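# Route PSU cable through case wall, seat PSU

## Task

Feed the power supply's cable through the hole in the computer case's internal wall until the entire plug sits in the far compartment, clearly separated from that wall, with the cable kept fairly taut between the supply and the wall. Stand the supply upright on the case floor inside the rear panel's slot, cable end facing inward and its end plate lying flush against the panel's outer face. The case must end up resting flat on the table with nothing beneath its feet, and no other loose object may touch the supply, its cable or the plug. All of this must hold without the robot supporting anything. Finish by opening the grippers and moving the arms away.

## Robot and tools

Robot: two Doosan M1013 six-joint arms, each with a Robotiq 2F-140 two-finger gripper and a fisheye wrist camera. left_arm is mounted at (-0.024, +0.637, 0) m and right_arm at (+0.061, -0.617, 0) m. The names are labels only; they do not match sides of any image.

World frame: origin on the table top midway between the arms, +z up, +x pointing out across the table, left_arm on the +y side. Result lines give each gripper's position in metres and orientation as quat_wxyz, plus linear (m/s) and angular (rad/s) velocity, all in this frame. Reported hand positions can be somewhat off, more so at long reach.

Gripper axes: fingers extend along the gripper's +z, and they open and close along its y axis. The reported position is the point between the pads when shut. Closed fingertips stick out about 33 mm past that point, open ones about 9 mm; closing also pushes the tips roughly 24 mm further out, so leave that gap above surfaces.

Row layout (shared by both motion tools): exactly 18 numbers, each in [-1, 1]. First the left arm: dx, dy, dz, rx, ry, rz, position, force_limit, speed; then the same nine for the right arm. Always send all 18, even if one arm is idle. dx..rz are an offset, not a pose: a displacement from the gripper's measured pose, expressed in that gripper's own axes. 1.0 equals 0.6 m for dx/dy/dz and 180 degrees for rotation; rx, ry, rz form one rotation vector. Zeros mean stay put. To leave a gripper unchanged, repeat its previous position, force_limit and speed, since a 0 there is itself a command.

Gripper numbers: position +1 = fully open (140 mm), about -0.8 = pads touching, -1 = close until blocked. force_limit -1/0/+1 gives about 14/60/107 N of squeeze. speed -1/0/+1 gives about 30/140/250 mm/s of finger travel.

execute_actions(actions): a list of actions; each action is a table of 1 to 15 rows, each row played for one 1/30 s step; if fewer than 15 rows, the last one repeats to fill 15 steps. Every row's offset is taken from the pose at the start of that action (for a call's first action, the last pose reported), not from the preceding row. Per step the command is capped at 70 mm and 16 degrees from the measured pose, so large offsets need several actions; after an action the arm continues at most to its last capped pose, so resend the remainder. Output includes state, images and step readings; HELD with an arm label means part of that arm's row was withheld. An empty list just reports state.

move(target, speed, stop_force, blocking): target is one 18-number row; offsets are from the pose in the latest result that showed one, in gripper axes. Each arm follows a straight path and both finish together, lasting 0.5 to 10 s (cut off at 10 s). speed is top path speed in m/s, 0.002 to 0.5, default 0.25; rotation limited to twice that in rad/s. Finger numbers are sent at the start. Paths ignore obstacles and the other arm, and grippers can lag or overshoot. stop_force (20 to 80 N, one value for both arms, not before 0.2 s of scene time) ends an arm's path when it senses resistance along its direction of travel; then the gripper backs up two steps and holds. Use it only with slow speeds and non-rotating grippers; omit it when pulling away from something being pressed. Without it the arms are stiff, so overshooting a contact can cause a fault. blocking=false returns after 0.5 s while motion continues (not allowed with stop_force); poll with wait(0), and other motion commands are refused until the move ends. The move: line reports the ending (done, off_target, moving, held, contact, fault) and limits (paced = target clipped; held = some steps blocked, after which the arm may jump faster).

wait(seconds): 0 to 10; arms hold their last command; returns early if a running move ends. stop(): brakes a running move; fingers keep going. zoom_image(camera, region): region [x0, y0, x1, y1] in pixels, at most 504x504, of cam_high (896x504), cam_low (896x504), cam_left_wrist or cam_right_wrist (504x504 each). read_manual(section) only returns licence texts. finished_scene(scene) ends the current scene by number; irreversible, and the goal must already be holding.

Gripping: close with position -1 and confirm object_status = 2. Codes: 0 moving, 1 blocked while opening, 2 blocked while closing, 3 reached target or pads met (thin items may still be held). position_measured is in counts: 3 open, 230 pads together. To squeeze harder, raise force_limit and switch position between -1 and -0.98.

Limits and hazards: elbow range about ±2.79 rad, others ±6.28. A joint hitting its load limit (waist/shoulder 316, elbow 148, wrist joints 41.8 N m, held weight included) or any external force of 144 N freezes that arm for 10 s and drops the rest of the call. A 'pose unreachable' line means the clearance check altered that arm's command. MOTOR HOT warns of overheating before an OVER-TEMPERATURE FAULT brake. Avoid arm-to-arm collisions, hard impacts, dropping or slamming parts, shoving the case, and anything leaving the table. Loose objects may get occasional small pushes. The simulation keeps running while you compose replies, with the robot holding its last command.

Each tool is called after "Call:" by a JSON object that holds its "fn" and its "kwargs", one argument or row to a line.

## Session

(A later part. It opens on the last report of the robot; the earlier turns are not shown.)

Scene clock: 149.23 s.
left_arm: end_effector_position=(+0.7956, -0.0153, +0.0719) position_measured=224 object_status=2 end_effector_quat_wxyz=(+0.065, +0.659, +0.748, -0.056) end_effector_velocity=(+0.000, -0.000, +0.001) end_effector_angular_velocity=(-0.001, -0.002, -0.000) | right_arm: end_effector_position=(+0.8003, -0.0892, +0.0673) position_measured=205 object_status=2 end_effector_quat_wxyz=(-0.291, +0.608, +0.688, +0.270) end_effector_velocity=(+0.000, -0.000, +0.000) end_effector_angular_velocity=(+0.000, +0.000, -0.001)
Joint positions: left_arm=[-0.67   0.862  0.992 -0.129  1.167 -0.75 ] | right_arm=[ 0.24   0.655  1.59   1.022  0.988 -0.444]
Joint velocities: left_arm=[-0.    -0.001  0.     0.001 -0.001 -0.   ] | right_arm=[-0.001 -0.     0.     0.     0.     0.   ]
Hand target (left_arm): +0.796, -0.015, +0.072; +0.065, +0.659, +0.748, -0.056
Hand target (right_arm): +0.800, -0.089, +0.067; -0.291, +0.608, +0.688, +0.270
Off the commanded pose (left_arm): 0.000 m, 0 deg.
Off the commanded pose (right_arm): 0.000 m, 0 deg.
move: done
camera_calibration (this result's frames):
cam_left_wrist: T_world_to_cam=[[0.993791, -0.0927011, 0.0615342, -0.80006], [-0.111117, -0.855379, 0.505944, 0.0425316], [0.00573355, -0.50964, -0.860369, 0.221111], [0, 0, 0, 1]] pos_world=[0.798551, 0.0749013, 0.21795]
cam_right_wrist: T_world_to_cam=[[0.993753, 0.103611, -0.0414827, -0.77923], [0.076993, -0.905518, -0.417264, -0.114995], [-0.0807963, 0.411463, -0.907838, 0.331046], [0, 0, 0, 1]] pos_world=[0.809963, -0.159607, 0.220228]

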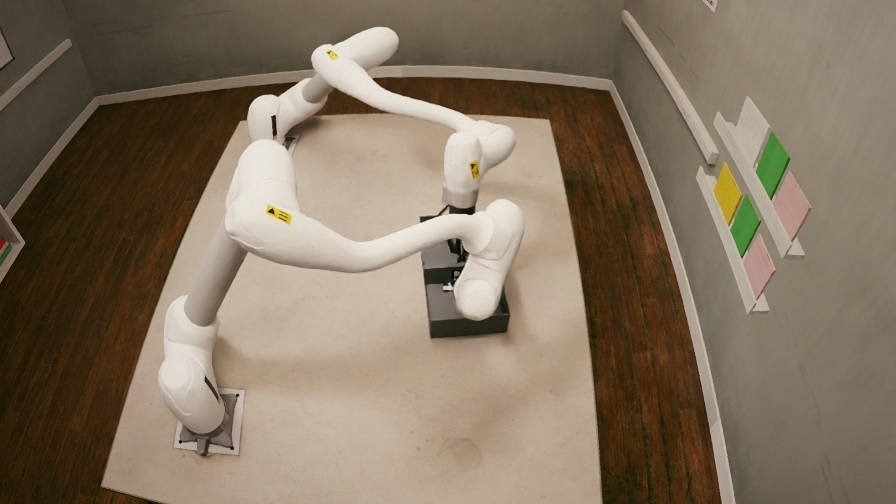

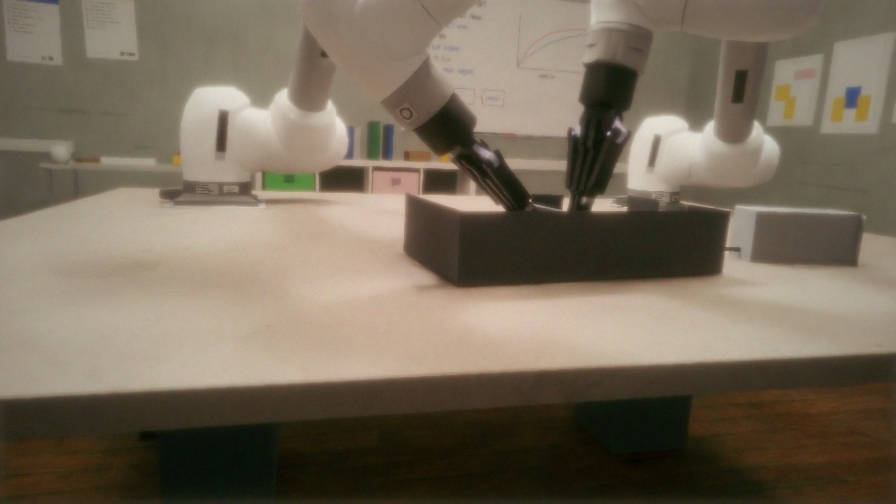

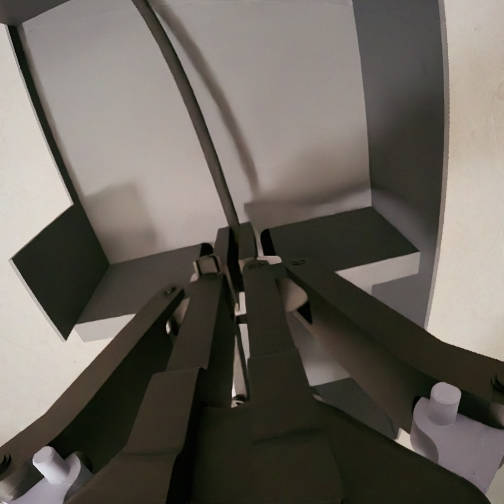

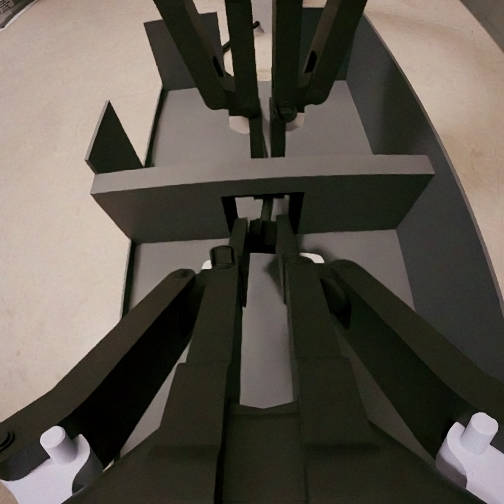

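Call:
{"fn": "move", "kwargs": {
  "target": [0,0,0,0,0,0,-0.5,-0.3,-0.5, 0,0,0,0,0,0,-1,-0.3,-0.5]
}}

Call:
{"fn": "move", "kwargs": {
  "target": [0.02,0,-0.22,0,0.055,0,-0.5,-0.3,-0.5, -0.03,0,-0.03,0,0,0,-1,-0.3,-0.5],
  "speed": 0.12
}}

Call:
{"fn": "move", "kwargs": {
  "target": [0.62,0.06,0,0,0,0.095,0.4,0.3,0, 0,0,0,0,0,0,-1,-0.3,-0.5],
  "speed": 0.3
}}

Scene clock: 161.57 s.
left_arm: end_effector_position=(+0.7955, -0.0154, +0.0719) position_measured=192 object_status=3 end_effector_quat_wxyz=(+0.065, +0.659, +0.748, -0.056) end_effector_velocity=(-0.000, -0.001, +0.001) end_effector_angular_velocity=(-0.001, +0.000, -0.001) | right_arm: end_effector_position=(+0.8002, -0.0893, +0.0673) position_measured=205 object_status=2 end_effector_quat_wxyz=(-0.291, +0.608, +0.688, +0.270) end_effector_velocity=(+0.001, -0.001, +0.000) end_effector_angular_velocity=(+0.000, -0.001, -0.002)
Joint positions: left_arm=[-0.67   0.862  0.992 -0.129  1.167 -0.75 ] | right_arm=[ 0.24   0.655  1.59   1.021  0.988 -0.444]
Joint velocities: left_arm=[-0.    -0.001 -0.001 -0.001  0.001  0.001] | right_arm=[-0.002 -0.    -0.     0.    -0.    -0.   ]
Hand target (left_arm): +0.796, -0.015, +0.072; +0.065, +0.659, +0.748, -0.056
Hand target (right_arm): +0.800, -0.089, +0.067; -0.291, +0.608, +0.688, +0.270
Off the commanded pose (left_arm): 0.000 m, 0 deg.
Off the commanded pose (right_arm): 0.000 m, 0 deg.
move: done
camera_calibration (this result's frames):
cam_left_wrist: T_world_to_cam=[[0.99378, -0.0928406, 0.0615036, -0.799955], [-0.111222, -0.855375, 0.505928, 0.0425267], [0.00563803, -0.509621, -0.86038, 0.221118], [0, 0, 0, 1]] pos_world=[0.798463, 0.0747944, 0.21793]
cam_right_wrist: T_world_to_cam=[[0.99374, 0.103689, -0.0415827, -0.779125], [0.0770317, -0.905556, -0.417174, -0.115109], [-0.080912, 0.411359, -0.907875, 0.331103], [0, 0, 0, 1]] pos_world=[0.809905, -0.159653, 0.220182]

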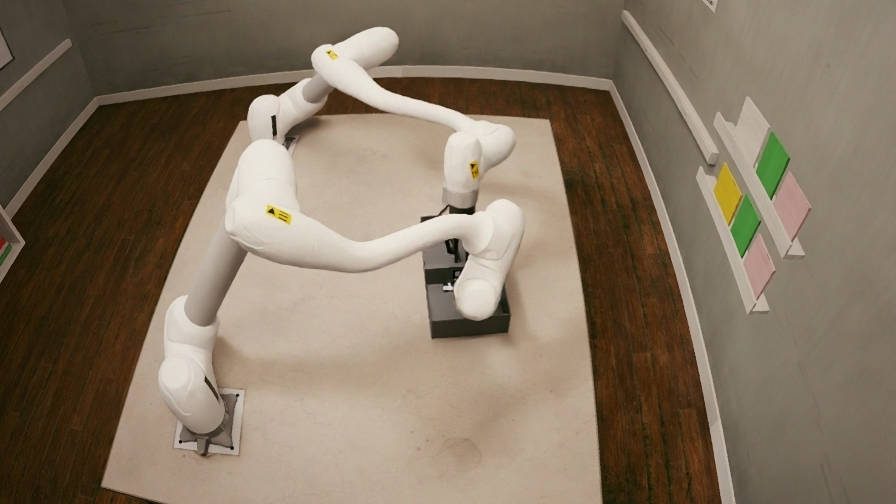

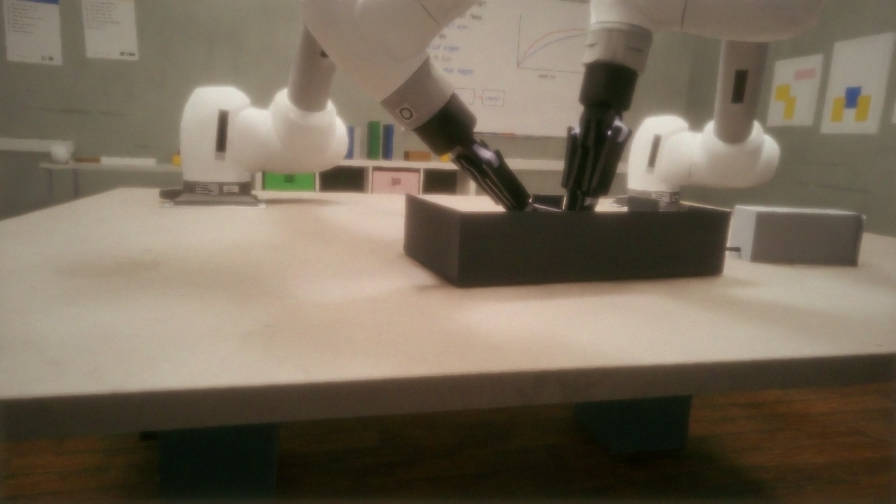

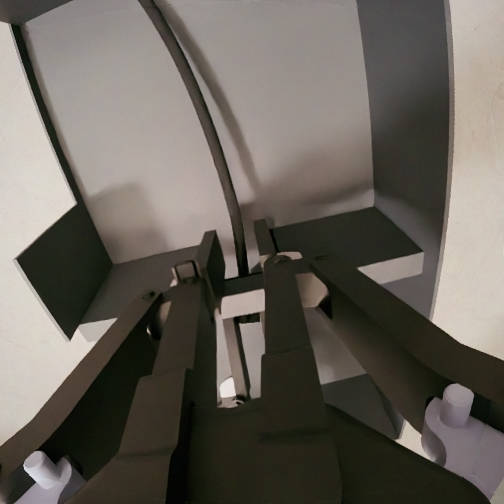

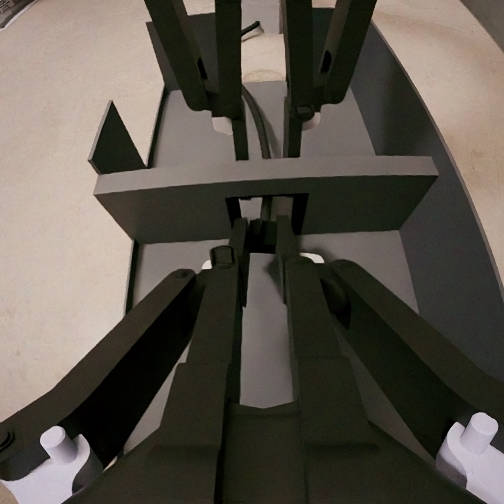

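Scene clock: 163.10 s.
left_arm: end_effector_position=(+0.7913, +0.0187, +0.1998) position_measured=192 object_status=3 end_effector_quat_wxyz=(-0.000, +0.661, +0.750, +0.001) end_effector_velocity=(-0.000, -0.000, +0.001) end_effector_angular_velocity=(+0.001, +0.003, +0.001) | right_arm: end_effector_position=(+0.8032, -0.1145, +0.0665) position_measured=207 object_status=2 end_effector_quat_wxyz=(-0.291, +0.608, +0.688, +0.270) end_effector_velocity=(-0.001, +0.001, +0.000) end_effector_angular_velocity=(+0.000, +0.001, +0.002)
Joint positions: left_arm=[-0.686  0.849  0.776  0.002  1.517 -0.81 ] | right_arm=[ 0.209  0.649  1.604  1.014  1.004 -0.466]
Joint velocities: left_arm=[-0.     0.002 -0.004 -0.001  0.005 -0.001] | right_arm=[ 0.001  0.     0.    -0.     0.001 -0.   ]
Hand target (left_arm): +0.791, +0.019, +0.200; -0.000, +0.661, +0.750, +0.001
Hand target (right_arm): +0.803, -0.115, +0.066; -0.291, +0.608, +0.688, +0.270
Off the commanded pose (left_arm): 0.000 m, 0 deg.
Off the commanded pose (right_arm): 0.000 m, 0 deg.
move: done
camera_calibration (this result's frames):
cam_left_wrist: T_world_to_cam=[[0.99475, -0.099675, 0.0231677, -0.793399], [-0.101388, -0.929303, 0.355129, 0.0302224], [-0.0138677, -0.355614, -0.93453, 0.375927], [0, 0, 0, 1]] pos_world=[0.797512, 0.0826887, 0.358964]
cam_right_wrist: T_world_to_cam=[[0.993742, 0.103687, -0.0415547, -0.77951], [0.0770473, -0.905587, -0.417104, -0.138575], [-0.0808796, 0.411292, -0.907908, 0.340972], [0, 0, 0, 1]] pos_world=[0.812886, -0.184906, 0.219379]

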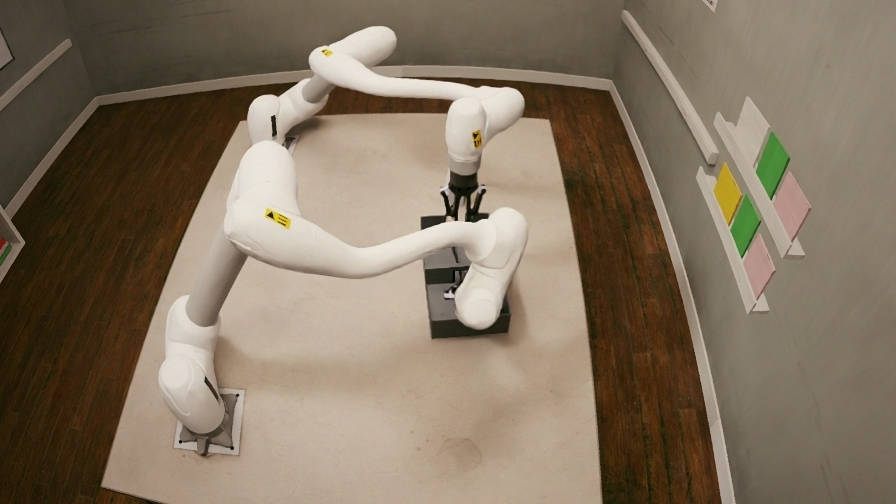

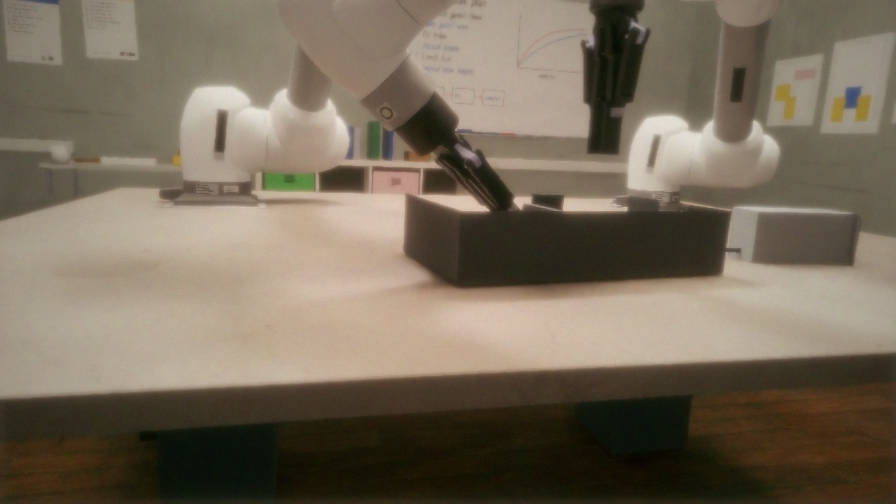

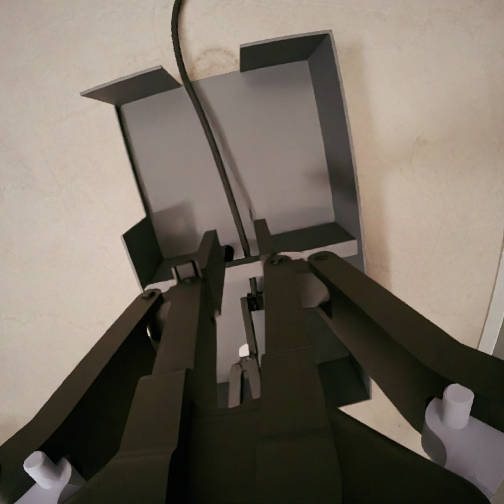

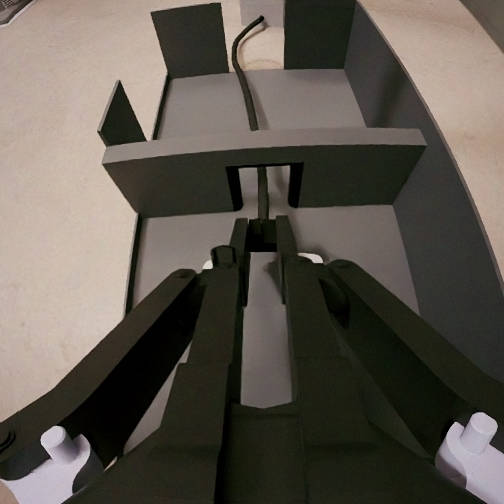

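Scene clock: 164.90 s.
left_arm: end_effector_position=(+0.7795, +0.3922, +0.2001) position_measured=78 object_status=3 end_effector_quat_wxyz=(-0.001, +0.765, +0.644, +0.001) end_effector_velocity=(-0.000, +0.002, -0.000) end_effector_angular_velocity=(+0.001, +0.000, -0.001) | right_arm: end_effector_position=(+0.8032, -0.1145, +0.0665) position_measured=207 object_status=2 end_effector_quat_wxyz=(-0.291, +0.608, +0.688, +0.270) end_effector_velocity=(+0.001, -0.001, -0.000) end_effector_angular_velocity=(-0.000, +0.001, -0.002)
Joint positions: left_arm=[-0.341  0.513  1.348  0.002  1.28  -0.167] | right_arm=[ 0.209  0.649  1.604  1.014  1.004 -0.466]
Joint velocities: left_arm=[ 0.002 -0.001  0.002  0.001 -0.001  0.003] | right_arm=[-0.002  0.     0.     0.     0.     0.   ]
Hand target (left_arm): +0.779, +0.392, +0.200; -0.001, +0.765, +0.644, +0.001
Hand target (right_arm): +0.803, -0.115, +0.066; -0.291, +0.608, +0.688, +0.270
Off the commanded pose (left_arm): 0.001 m, 0 deg.
Off the commanded pose (right_arm): 0.000 m, 0 deg.
move: done
camera_calibration (this result's frames):
cam_left_wrist: T_world_to_cam=[[0.921369, -0.388056, 0.0221874, -0.573929], [-0.370191, -0.858687, 0.354421, 0.55799], [-0.118483, -0.334766, -0.934823, 0.58235], [0, 0, 0, 1]] pos_world=[0.804362, 0.451374, 0.359364]
cam_right_wrist: T_world_to_cam=[[0.993742, 0.103686, -0.0415552, -0.77951], [0.0770463, -0.905587, -0.417104, -0.138582], [-0.0808798, 0.411292, -0.907908, 0.340976], [0, 0, 0, 1]] pos_world=[0.812887, -0.184914, 0.219379]

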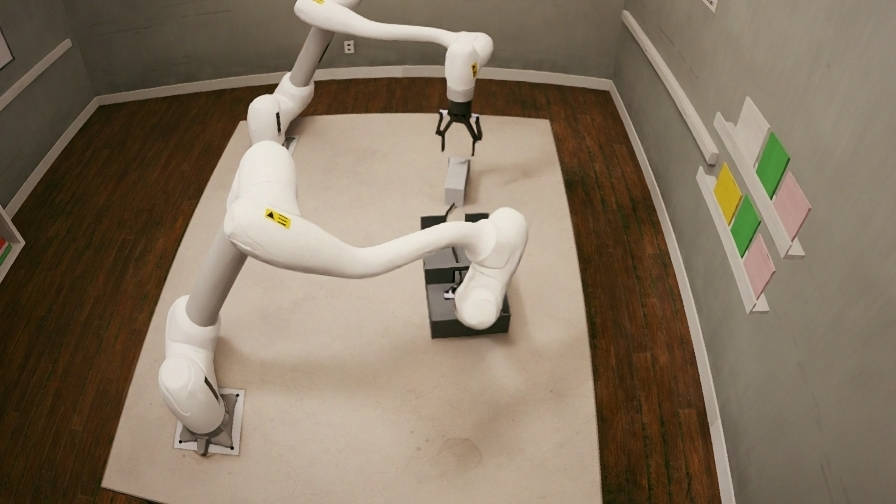

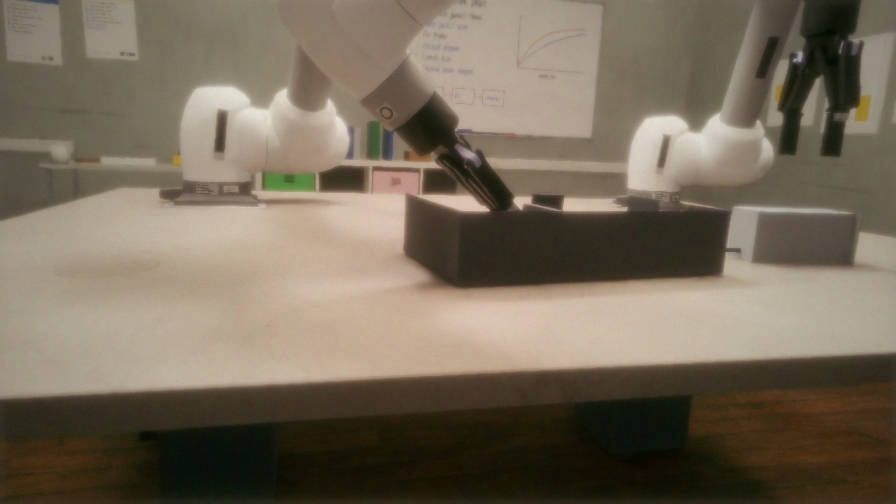

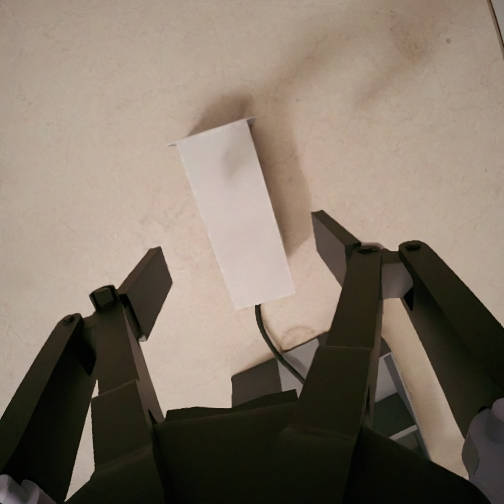

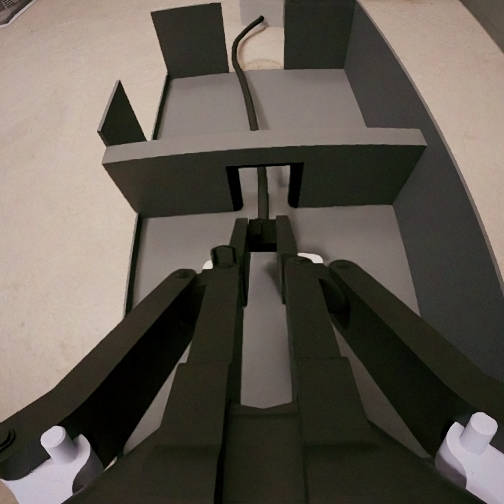

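Call:
{"fn": "execute_actions", "kwargs": {
  "actions": []
}}

Call:
{"fn": "move", "kwargs": {
  "target": [0,0,0.225,0,0,-0.03,0.4,0.3,0,0,0,0,0,0,0,-1,-0.3,-0.5],
  "speed": 0.12
}}

Scene clock: 185.67 s.
left_arm: end_effector_position=(+0.7795, +0.3923, +0.2001) position_measured=78 object_status=3 end_effector_quat_wxyz=(-0.001, +0.765, +0.644, +0.001) end_effector_velocity=(+0.000, +0.001, +0.001) end_effector_angular_velocity=(+0.002, -0.002, -0.001) | right_arm: end_effector_position=(+0.8032, -0.1145, +0.0665) position_measured=207 object_status=2 end_effector_quat_wxyz=(-0.291, +0.608, +0.688, +0.270) end_effector_velocity=(+0.000, -0.001, +0.000) end_effector_angular_velocity=(+0.001, +0.001, -0.001)
Joint positions: left_arm=[-0.341  0.513  1.349  0.002  1.28  -0.166] | right_arm=[ 0.209  0.649  1.604  1.014  1.004 -0.466]
Joint velocities: left_arm=[-0.    -0.001 -0.     0.003  0.001  0.   ] | right_arm=[-0.001  0.    -0.     0.     0.001  0.001]
Hand target (left_arm): +0.779, +0.392, +0.200; -0.001, +0.765, +0.644, +0.001
Hand target (right_arm): +0.803, -0.115, +0.066; -0.291, +0.608, +0.688, +0.270
Off the commanded pose (left_arm): 0.001 m, 0 deg.
Off the commanded pose (right_arm): 0.000 m, 0 deg.
camera_calibration (this result's frames):
cam_left_wrist: T_world_to_cam=[[0.921346, -0.388109, 0.0222234, -0.57385], [-0.370249, -0.85865, 0.354452, 0.558141], [-0.118484, -0.334801, -0.93481, 0.582424], [0, 0, 0, 1]] pos_world=[0.804373, 0.451527, 0.359375]
cam_right_wrist: T_world_to_cam=[[0.993741, 0.103696, -0.0415548, -0.779504], [0.0770557, -0.905586, -0.417104, -0.138582], [-0.0808836, 0.411291, -0.907908, 0.340975], [0, 0, 0, 1]] pos_world=[0.812883, -0.184906, 0.219379]

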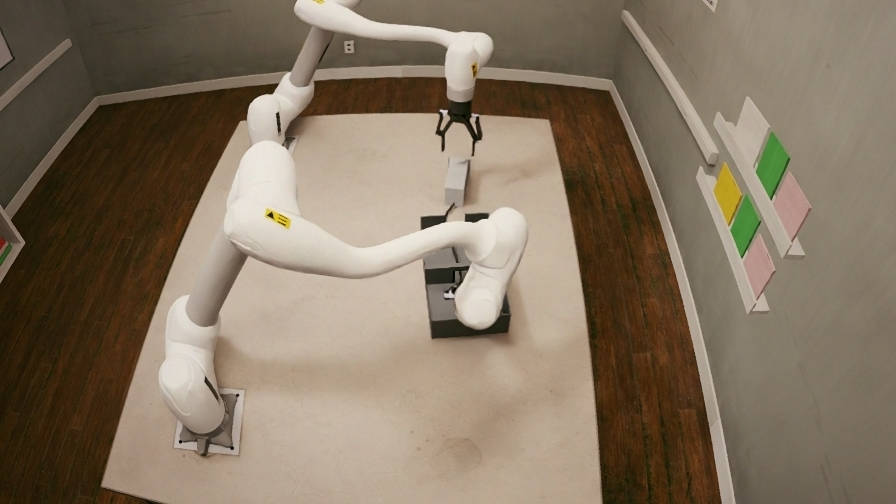

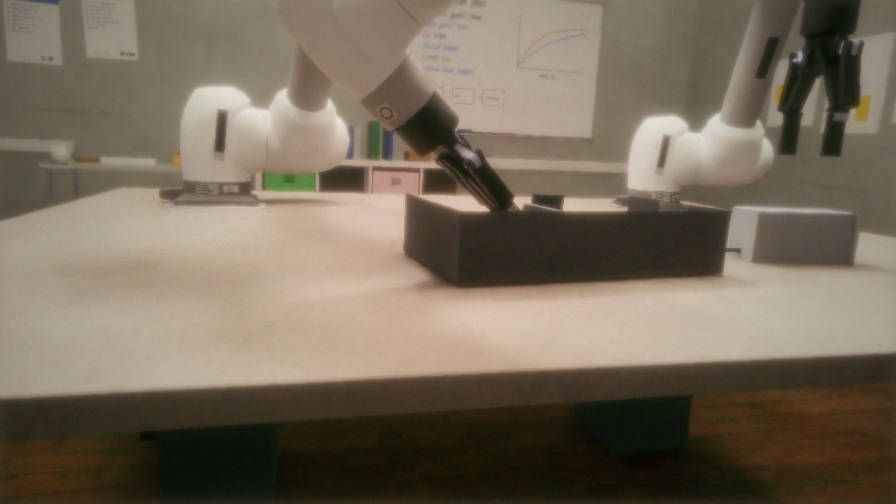

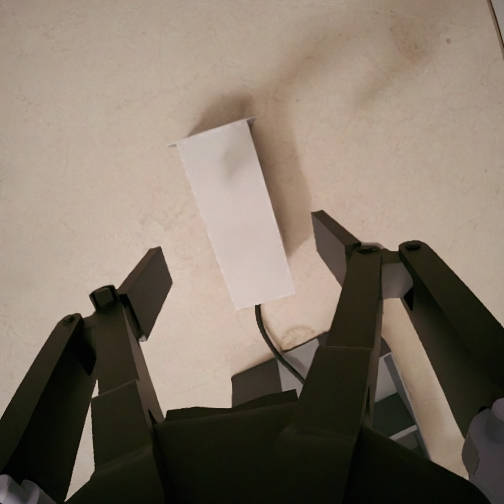

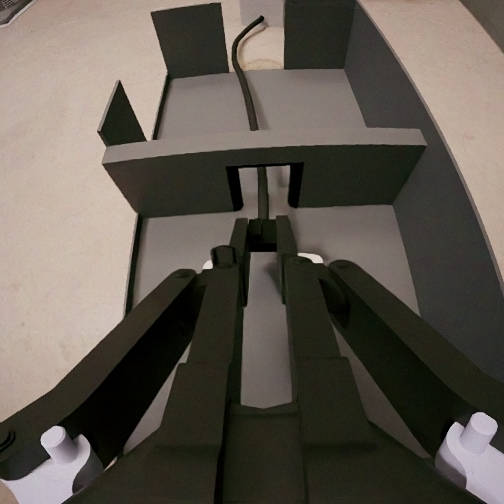

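Scene clock: 187.23 s.
left_arm: end_effector_position=(+0.7794, +0.3924, +0.0653) position_measured=78 object_status=3 end_effector_quat_wxyz=(-0.001, +0.734, +0.679, +0.001) end_effector_velocity=(+0.000, +0.000, -0.002) end_effector_angular_velocity=(+0.000, -0.001, +0.002) | right_arm: end_effector_position=(+0.8032, -0.1145, +0.0665) position_measured=207 object_status=2 end_effector_quat_wxyz=(-0.291, +0.608, +0.688, +0.270) end_effector_velocity=(+0.001, -0.000, -0.000) end_effector_angular_velocity=(-0.001, -0.001, -0.002)
Joint positions: left_arm=[-0.341  0.597  1.472  0.002  1.072 -0.261] | right_arm=[ 0.209  0.649  1.604  1.014  1.004 -0.466]
Joint velocities: left_arm=[-0.     0.001  0.001  0.    -0.003 -0.002] | right_arm=[-0.     0.    -0.    -0.    -0.002  0.   ]
Hand target (left_arm): +0.779, +0.392, +0.065; -0.001, +0.734, +0.679, +0.001
Hand target (right_arm): +0.803, -0.115, +0.066; -0.291, +0.608, +0.688, +0.270
Off the commanded pose (left_arm): 0.000 m, 0 deg.
Off the commanded pose (right_arm): 0.000 m, 0 deg.
move: done
camera_calibration (this result's frames):
cam_left_wrist: T_world_to_cam=[[0.953696, -0.299934, 0.0224563, -0.630568], [-0.288094, -0.889494, 0.354685, 0.554044], [-0.0864072, -0.344731, -0.934716, 0.435281], [0, 0, 0, 1]] pos_world=[0.798598, 0.453745, 0.224513]
cam_right_wrist: T_world_to_cam=[[0.993741, 0.103696, -0.0415549, -0.779504], [0.0770556, -0.905586, -0.417104, -0.138582], [-0.0808837, 0.411291, -0.907908, 0.340975], [0, 0, 0, 1]] pos_world=[0.812883, -0.184906, 0.219379]

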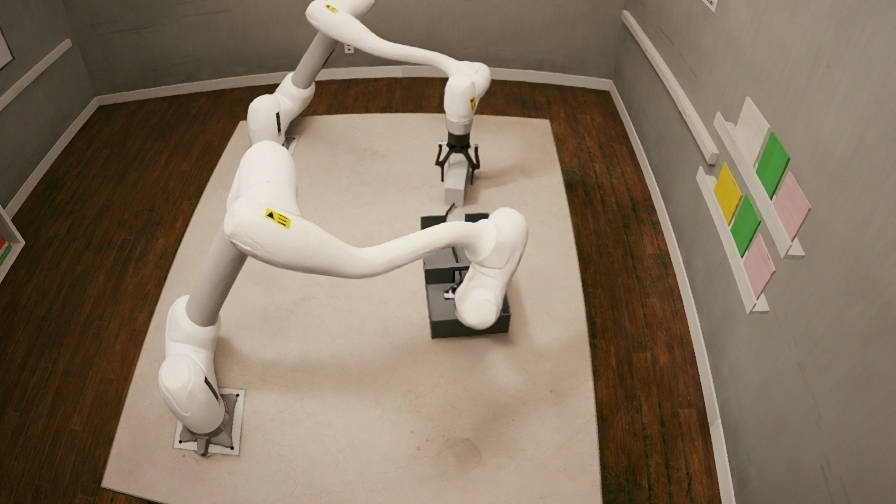

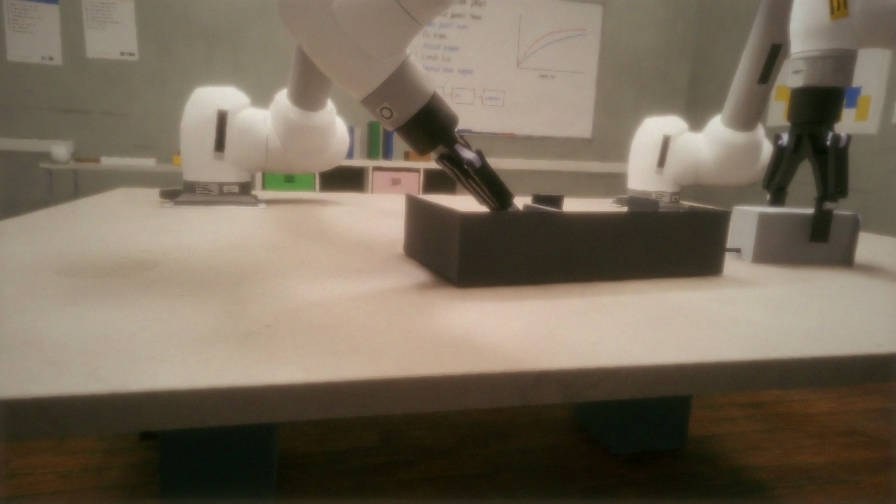

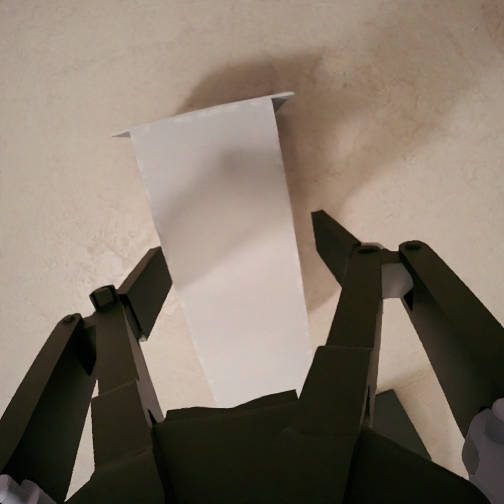

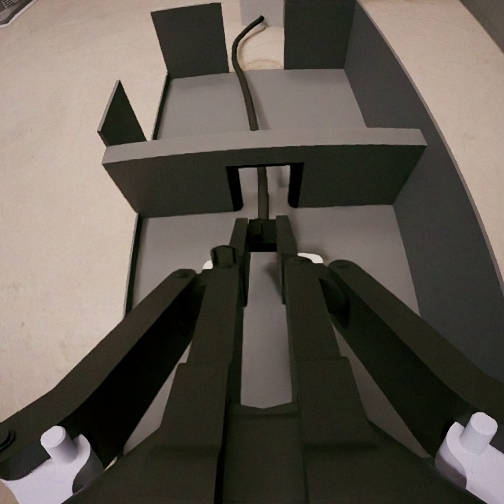

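Call:
{"fn": "move", "kwargs": {
  "target": [0,-0.015,0,0,0,0,0.4,0.3,0,0,0,0,0,0,0,-1,-0.3,-0.5],
  "speed": 0.05
}}

Call:
{"fn": "move", "kwargs": {
  "target": [0,0,0,0,0,0,-1,0.3,-0.5,0,0,0,0,0,0,-1,-0.3,-0.5]
}}

Call:
{"fn": "move", "kwargs": {
  "target": [-0.04,0,-0.185,0,0,-0.064,-1,0.3,-0.5,0,0,0,0,0,0,-1,-0.3,-0.5],
  "speed": 0.08
}}

Scene clock: 198.90 s.
left_arm: end_effector_position=(+0.7706, +0.3932, +0.0653) position_measured=78 object_status=3 end_effector_quat_wxyz=(-0.001, +0.734, +0.679, +0.001) end_effector_velocity=(-0.001, -0.000, -0.001) end_effector_angular_velocity=(-0.001, +0.001, +0.001) | right_arm: end_effector_position=(+0.8032, -0.1145, +0.0665) position_measured=207 object_status=2 end_effector_quat_wxyz=(-0.291, +0.608, +0.688, +0.270) end_effector_velocity=(-0.001, +0.000, +0.000) end_effector_angular_velocity=(+0.000, +0.001, +0.001)
Joint positions: left_arm=[-0.343  0.585  1.493  0.003  1.064 -0.263] | right_arm=[ 0.209  0.649  1.604  1.014  1.004 -0.466]
Joint velocities: left_arm=[-0.    -0.001  0.003 -0.002 -0.001 -0.   ] | right_arm=[ 0.    -0.    -0.    -0.     0.001  0.   ]
Hand target (left_arm): +0.770, +0.393, +0.065; -0.001, +0.734, +0.679, +0.001
Hand target (right_arm): +0.803, -0.115, +0.066; -0.291, +0.608, +0.688, +0.270
Off the commanded pose (left_arm): 0.000 m, 0 deg.
Off the commanded pose (right_arm): 0.000 m, 0 deg.
move: done
camera_calibration (this result's frames):
cam_left_wrist: T_world_to_cam=[[0.953671, -0.300014, 0.0224488, -0.621901], [-0.288177, -0.889514, 0.354567, 0.552229], [-0.0864066, -0.34461, -0.934761, 0.434721], [0, 0, 0, 1]] pos_world=[0.789792, 0.454446, 0.224518]
cam_right_wrist: T_world_to_cam=[[0.993741, 0.103696, -0.0415549, -0.779504], [0.0770557, -0.905586, -0.417104, -0.138582], [-0.0808837, 0.411291, -0.907908, 0.340976], [0, 0, 0, 1]] pos_world=[0.812883, -0.184906, 0.219379]

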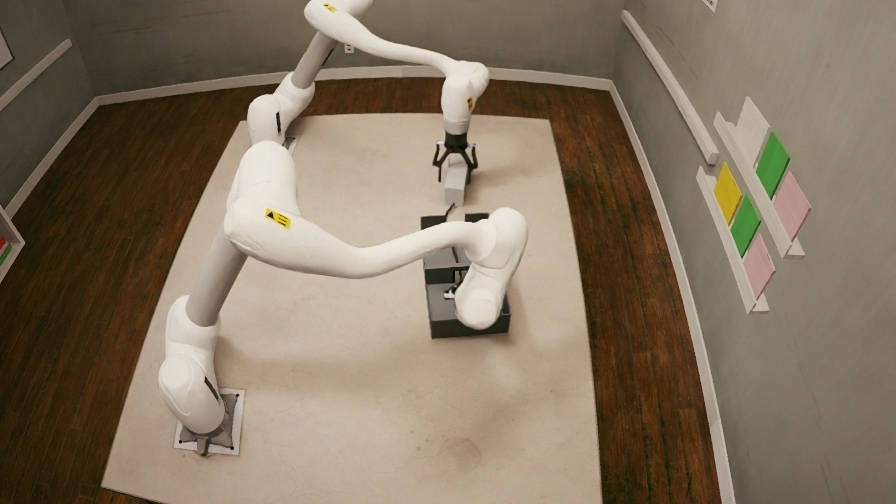

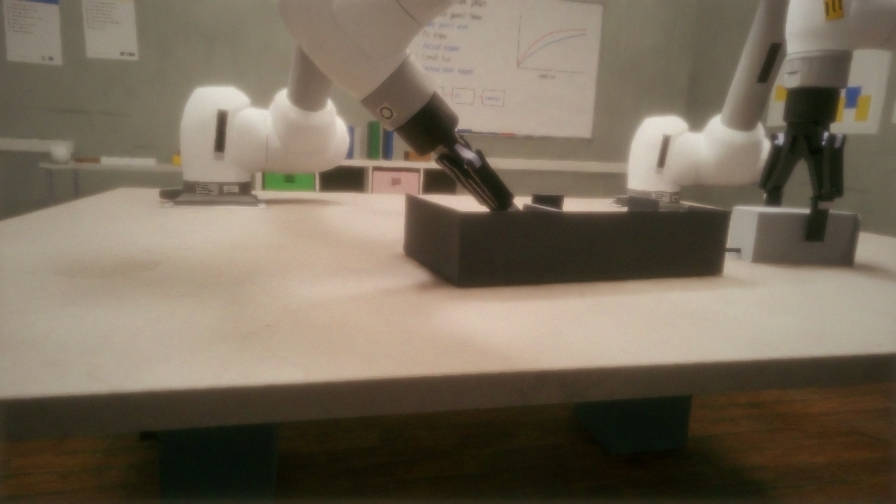

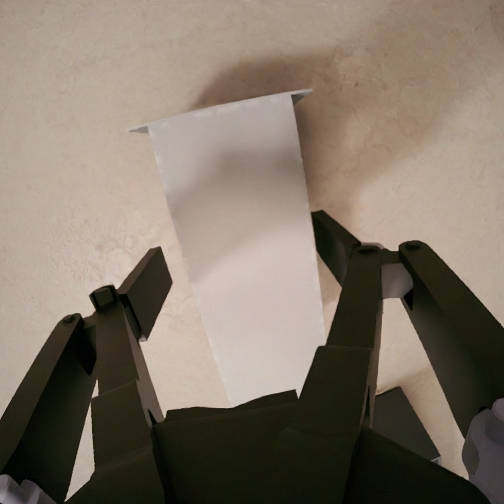

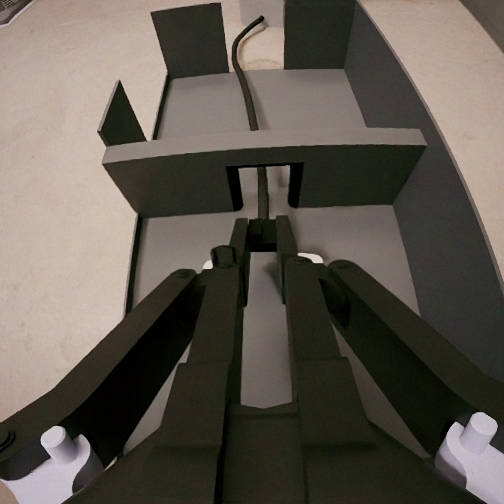

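Scene clock: 199.53 s.
left_arm: end_effector_position=(+0.7706, +0.3931, +0.0654) position_measured=135 object_status=2 end_effector_quat_wxyz=(-0.000, +0.734, +0.679, +0.001) end_effector_velocity=(+0.000, -0.001, +0.001) end_effector_angular_velocity=(-0.002, -0.002, +0.000) | right_arm: end_effector_position=(+0.8032, -0.1145, +0.0665) position_measured=207 object_status=2 end_effector_quat_wxyz=(-0.291, +0.608, +0.688, +0.270) end_effector_velocity=(+0.000, +0.000, +0.000) end_effector_angular_velocity=(-0.000, -0.000, -0.000)
Joint positions: left_arm=[-0.343  0.585  1.493  0.002  1.064 -0.263] | right_arm=[ 0.209  0.649  1.604  1.014  1.004 -0.466]
Joint velocities: left_arm=[-0.    -0.002 -0.    -0.001 -0.    -0.   ] | right_arm=[ 0.    -0.    -0.    -0.    -0.     0.001]
Hand target (left_arm): +0.771, +0.393, +0.065; -0.001, +0.734, +0.679, +0.001
Hand target (right_arm): +0.803, -0.115, +0.066; -0.291, +0.608, +0.688, +0.270
Off the commanded pose (left_arm): 0.000 m, 0 deg.
Off the commanded pose (right_arm): 0.000 m, 0 deg.
move: done
camera_calibration (this result's frames):
cam_left_wrist: T_world_to_cam=[[0.953676, -0.299985, 0.0226009, -0.621987], [-0.288198, -0.889487, 0.354619, 0.55216], [-0.0862772, -0.344705, -0.934738, 0.434753], [0, 0, 0, 1]] pos_world=[0.789815, 0.454414, 0.224631]
cam_right_wrist: T_world_to_cam=[[0.993741, 0.103696, -0.0415549, -0.779504], [0.0770557, -0.905586, -0.417104, -0.138582], [-0.0808838, 0.411291, -0.907908, 0.340975], [0, 0, 0, 1]] pos_world=[0.812882, -0.184906, 0.219379]

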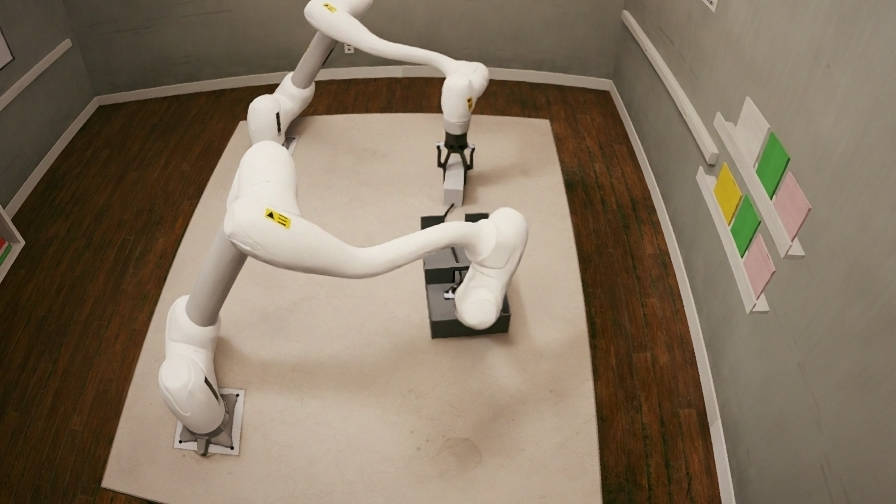

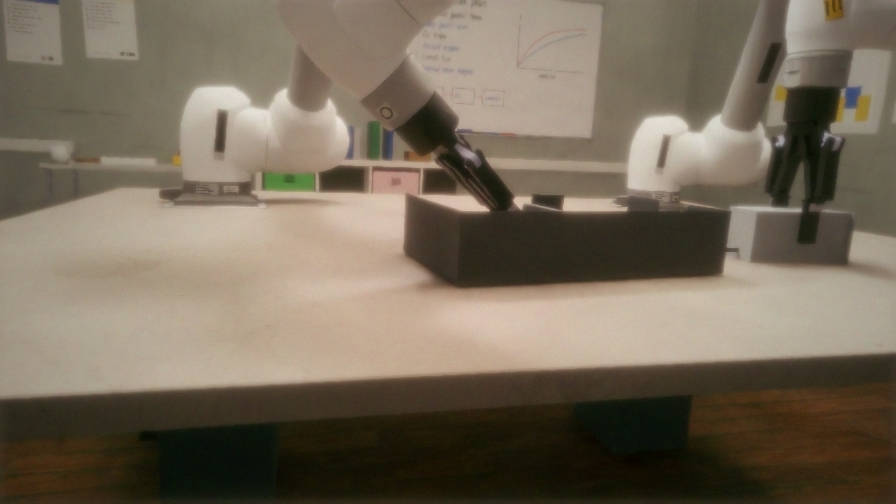

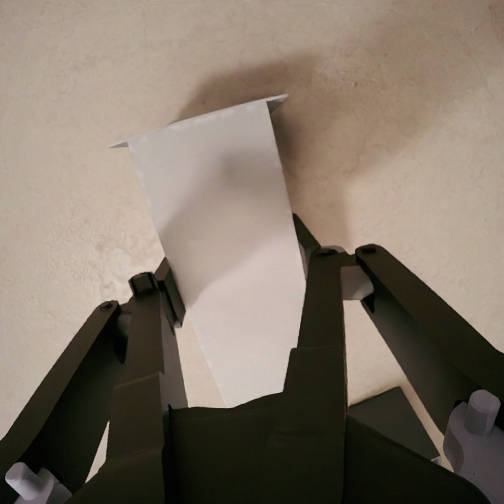

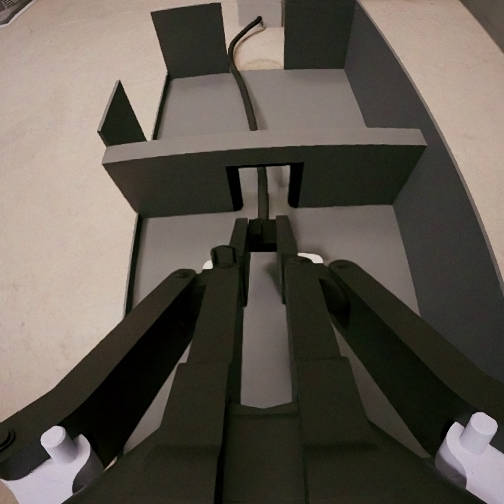

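Scene clock: 201.33 s.
left_arm: end_effector_position=(+0.7688, +0.3691, +0.1762) position_measured=135 object_status=2 end_effector_quat_wxyz=(-0.000, +0.662, +0.749, +0.001) end_effector_velocity=(-0.000, -0.001, +0.002) end_effector_angular_velocity=(+0.000, -0.000, +0.003) | right_arm: end_effector_position=(+0.8032, -0.1145, +0.0665) position_measured=207 object_status=2 end_effector_quat_wxyz=(-0.291, +0.608, +0.688, +0.270) end_effector_velocity=(-0.000, +0.001, +0.000) end_effector_angular_velocity=(-0.000, -0.000, +0.001)
Joint positions: left_arm=[-0.371  0.52   1.382  0.002  1.24  -0.492] | right_arm=[ 0.209  0.649  1.604  1.014  1.004 -0.466]
Joint velocities: left_arm=[-0.001 -0.001 -0.002  0.     0.003 -0.004] | right_arm=[ 0.001 -0.     0.     0.    -0.    -0.   ]
Hand target (left_arm): +0.769, +0.369, +0.176; -0.000, +0.662, +0.749, +0.001
Hand target (right_arm): +0.803, -0.115, +0.066; -0.291, +0.608, +0.688, +0.270
Off the commanded pose (left_arm): 0.000 m, 0 deg.
Off the commanded pose (right_arm): 0.000 m, 0 deg.
move: done
camera_calibration (this result's frames):
cam_left_wrist: T_world_to_cam=[[0.994372, -0.103414, 0.0230176, -0.733898], [-0.104833, -0.92904, 0.354816, 0.364545], [-0.0153088, -0.355232, -0.934653, 0.479206], [0, 0, 0, 1]] pos_world=[0.77532, 0.433011, 0.335437]
cam_right_wrist: T_world_to_cam=[[0.993741, 0.103696, -0.0415548, -0.779504], [0.0770556, -0.905586, -0.417104, -0.138582], [-0.0808837, 0.411291, -0.907908, 0.340976], [0, 0, 0, 1]] pos_world=[0.812883, -0.184906, 0.219379]

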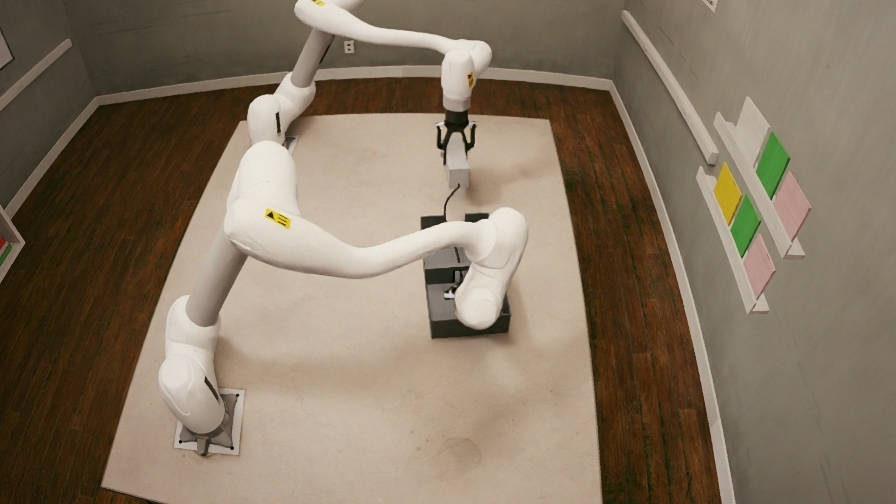

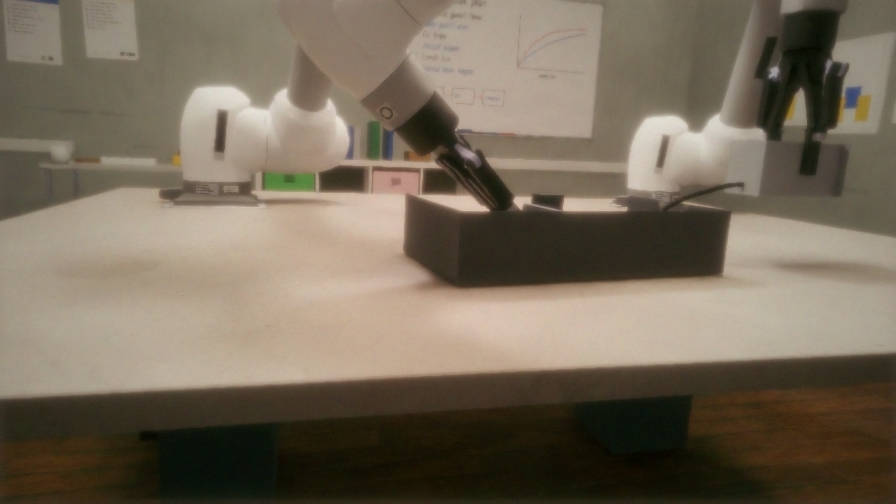

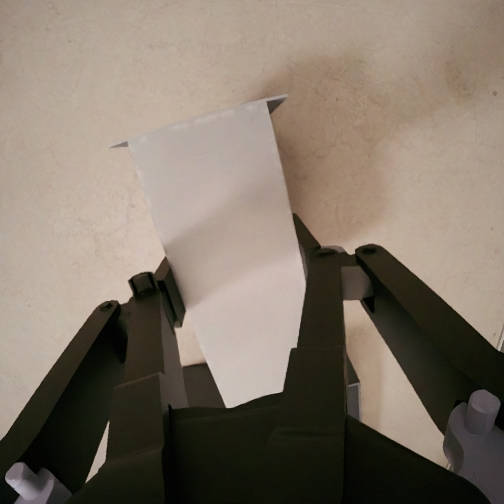

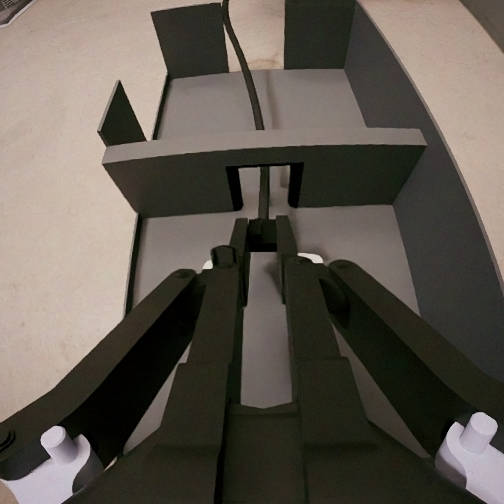

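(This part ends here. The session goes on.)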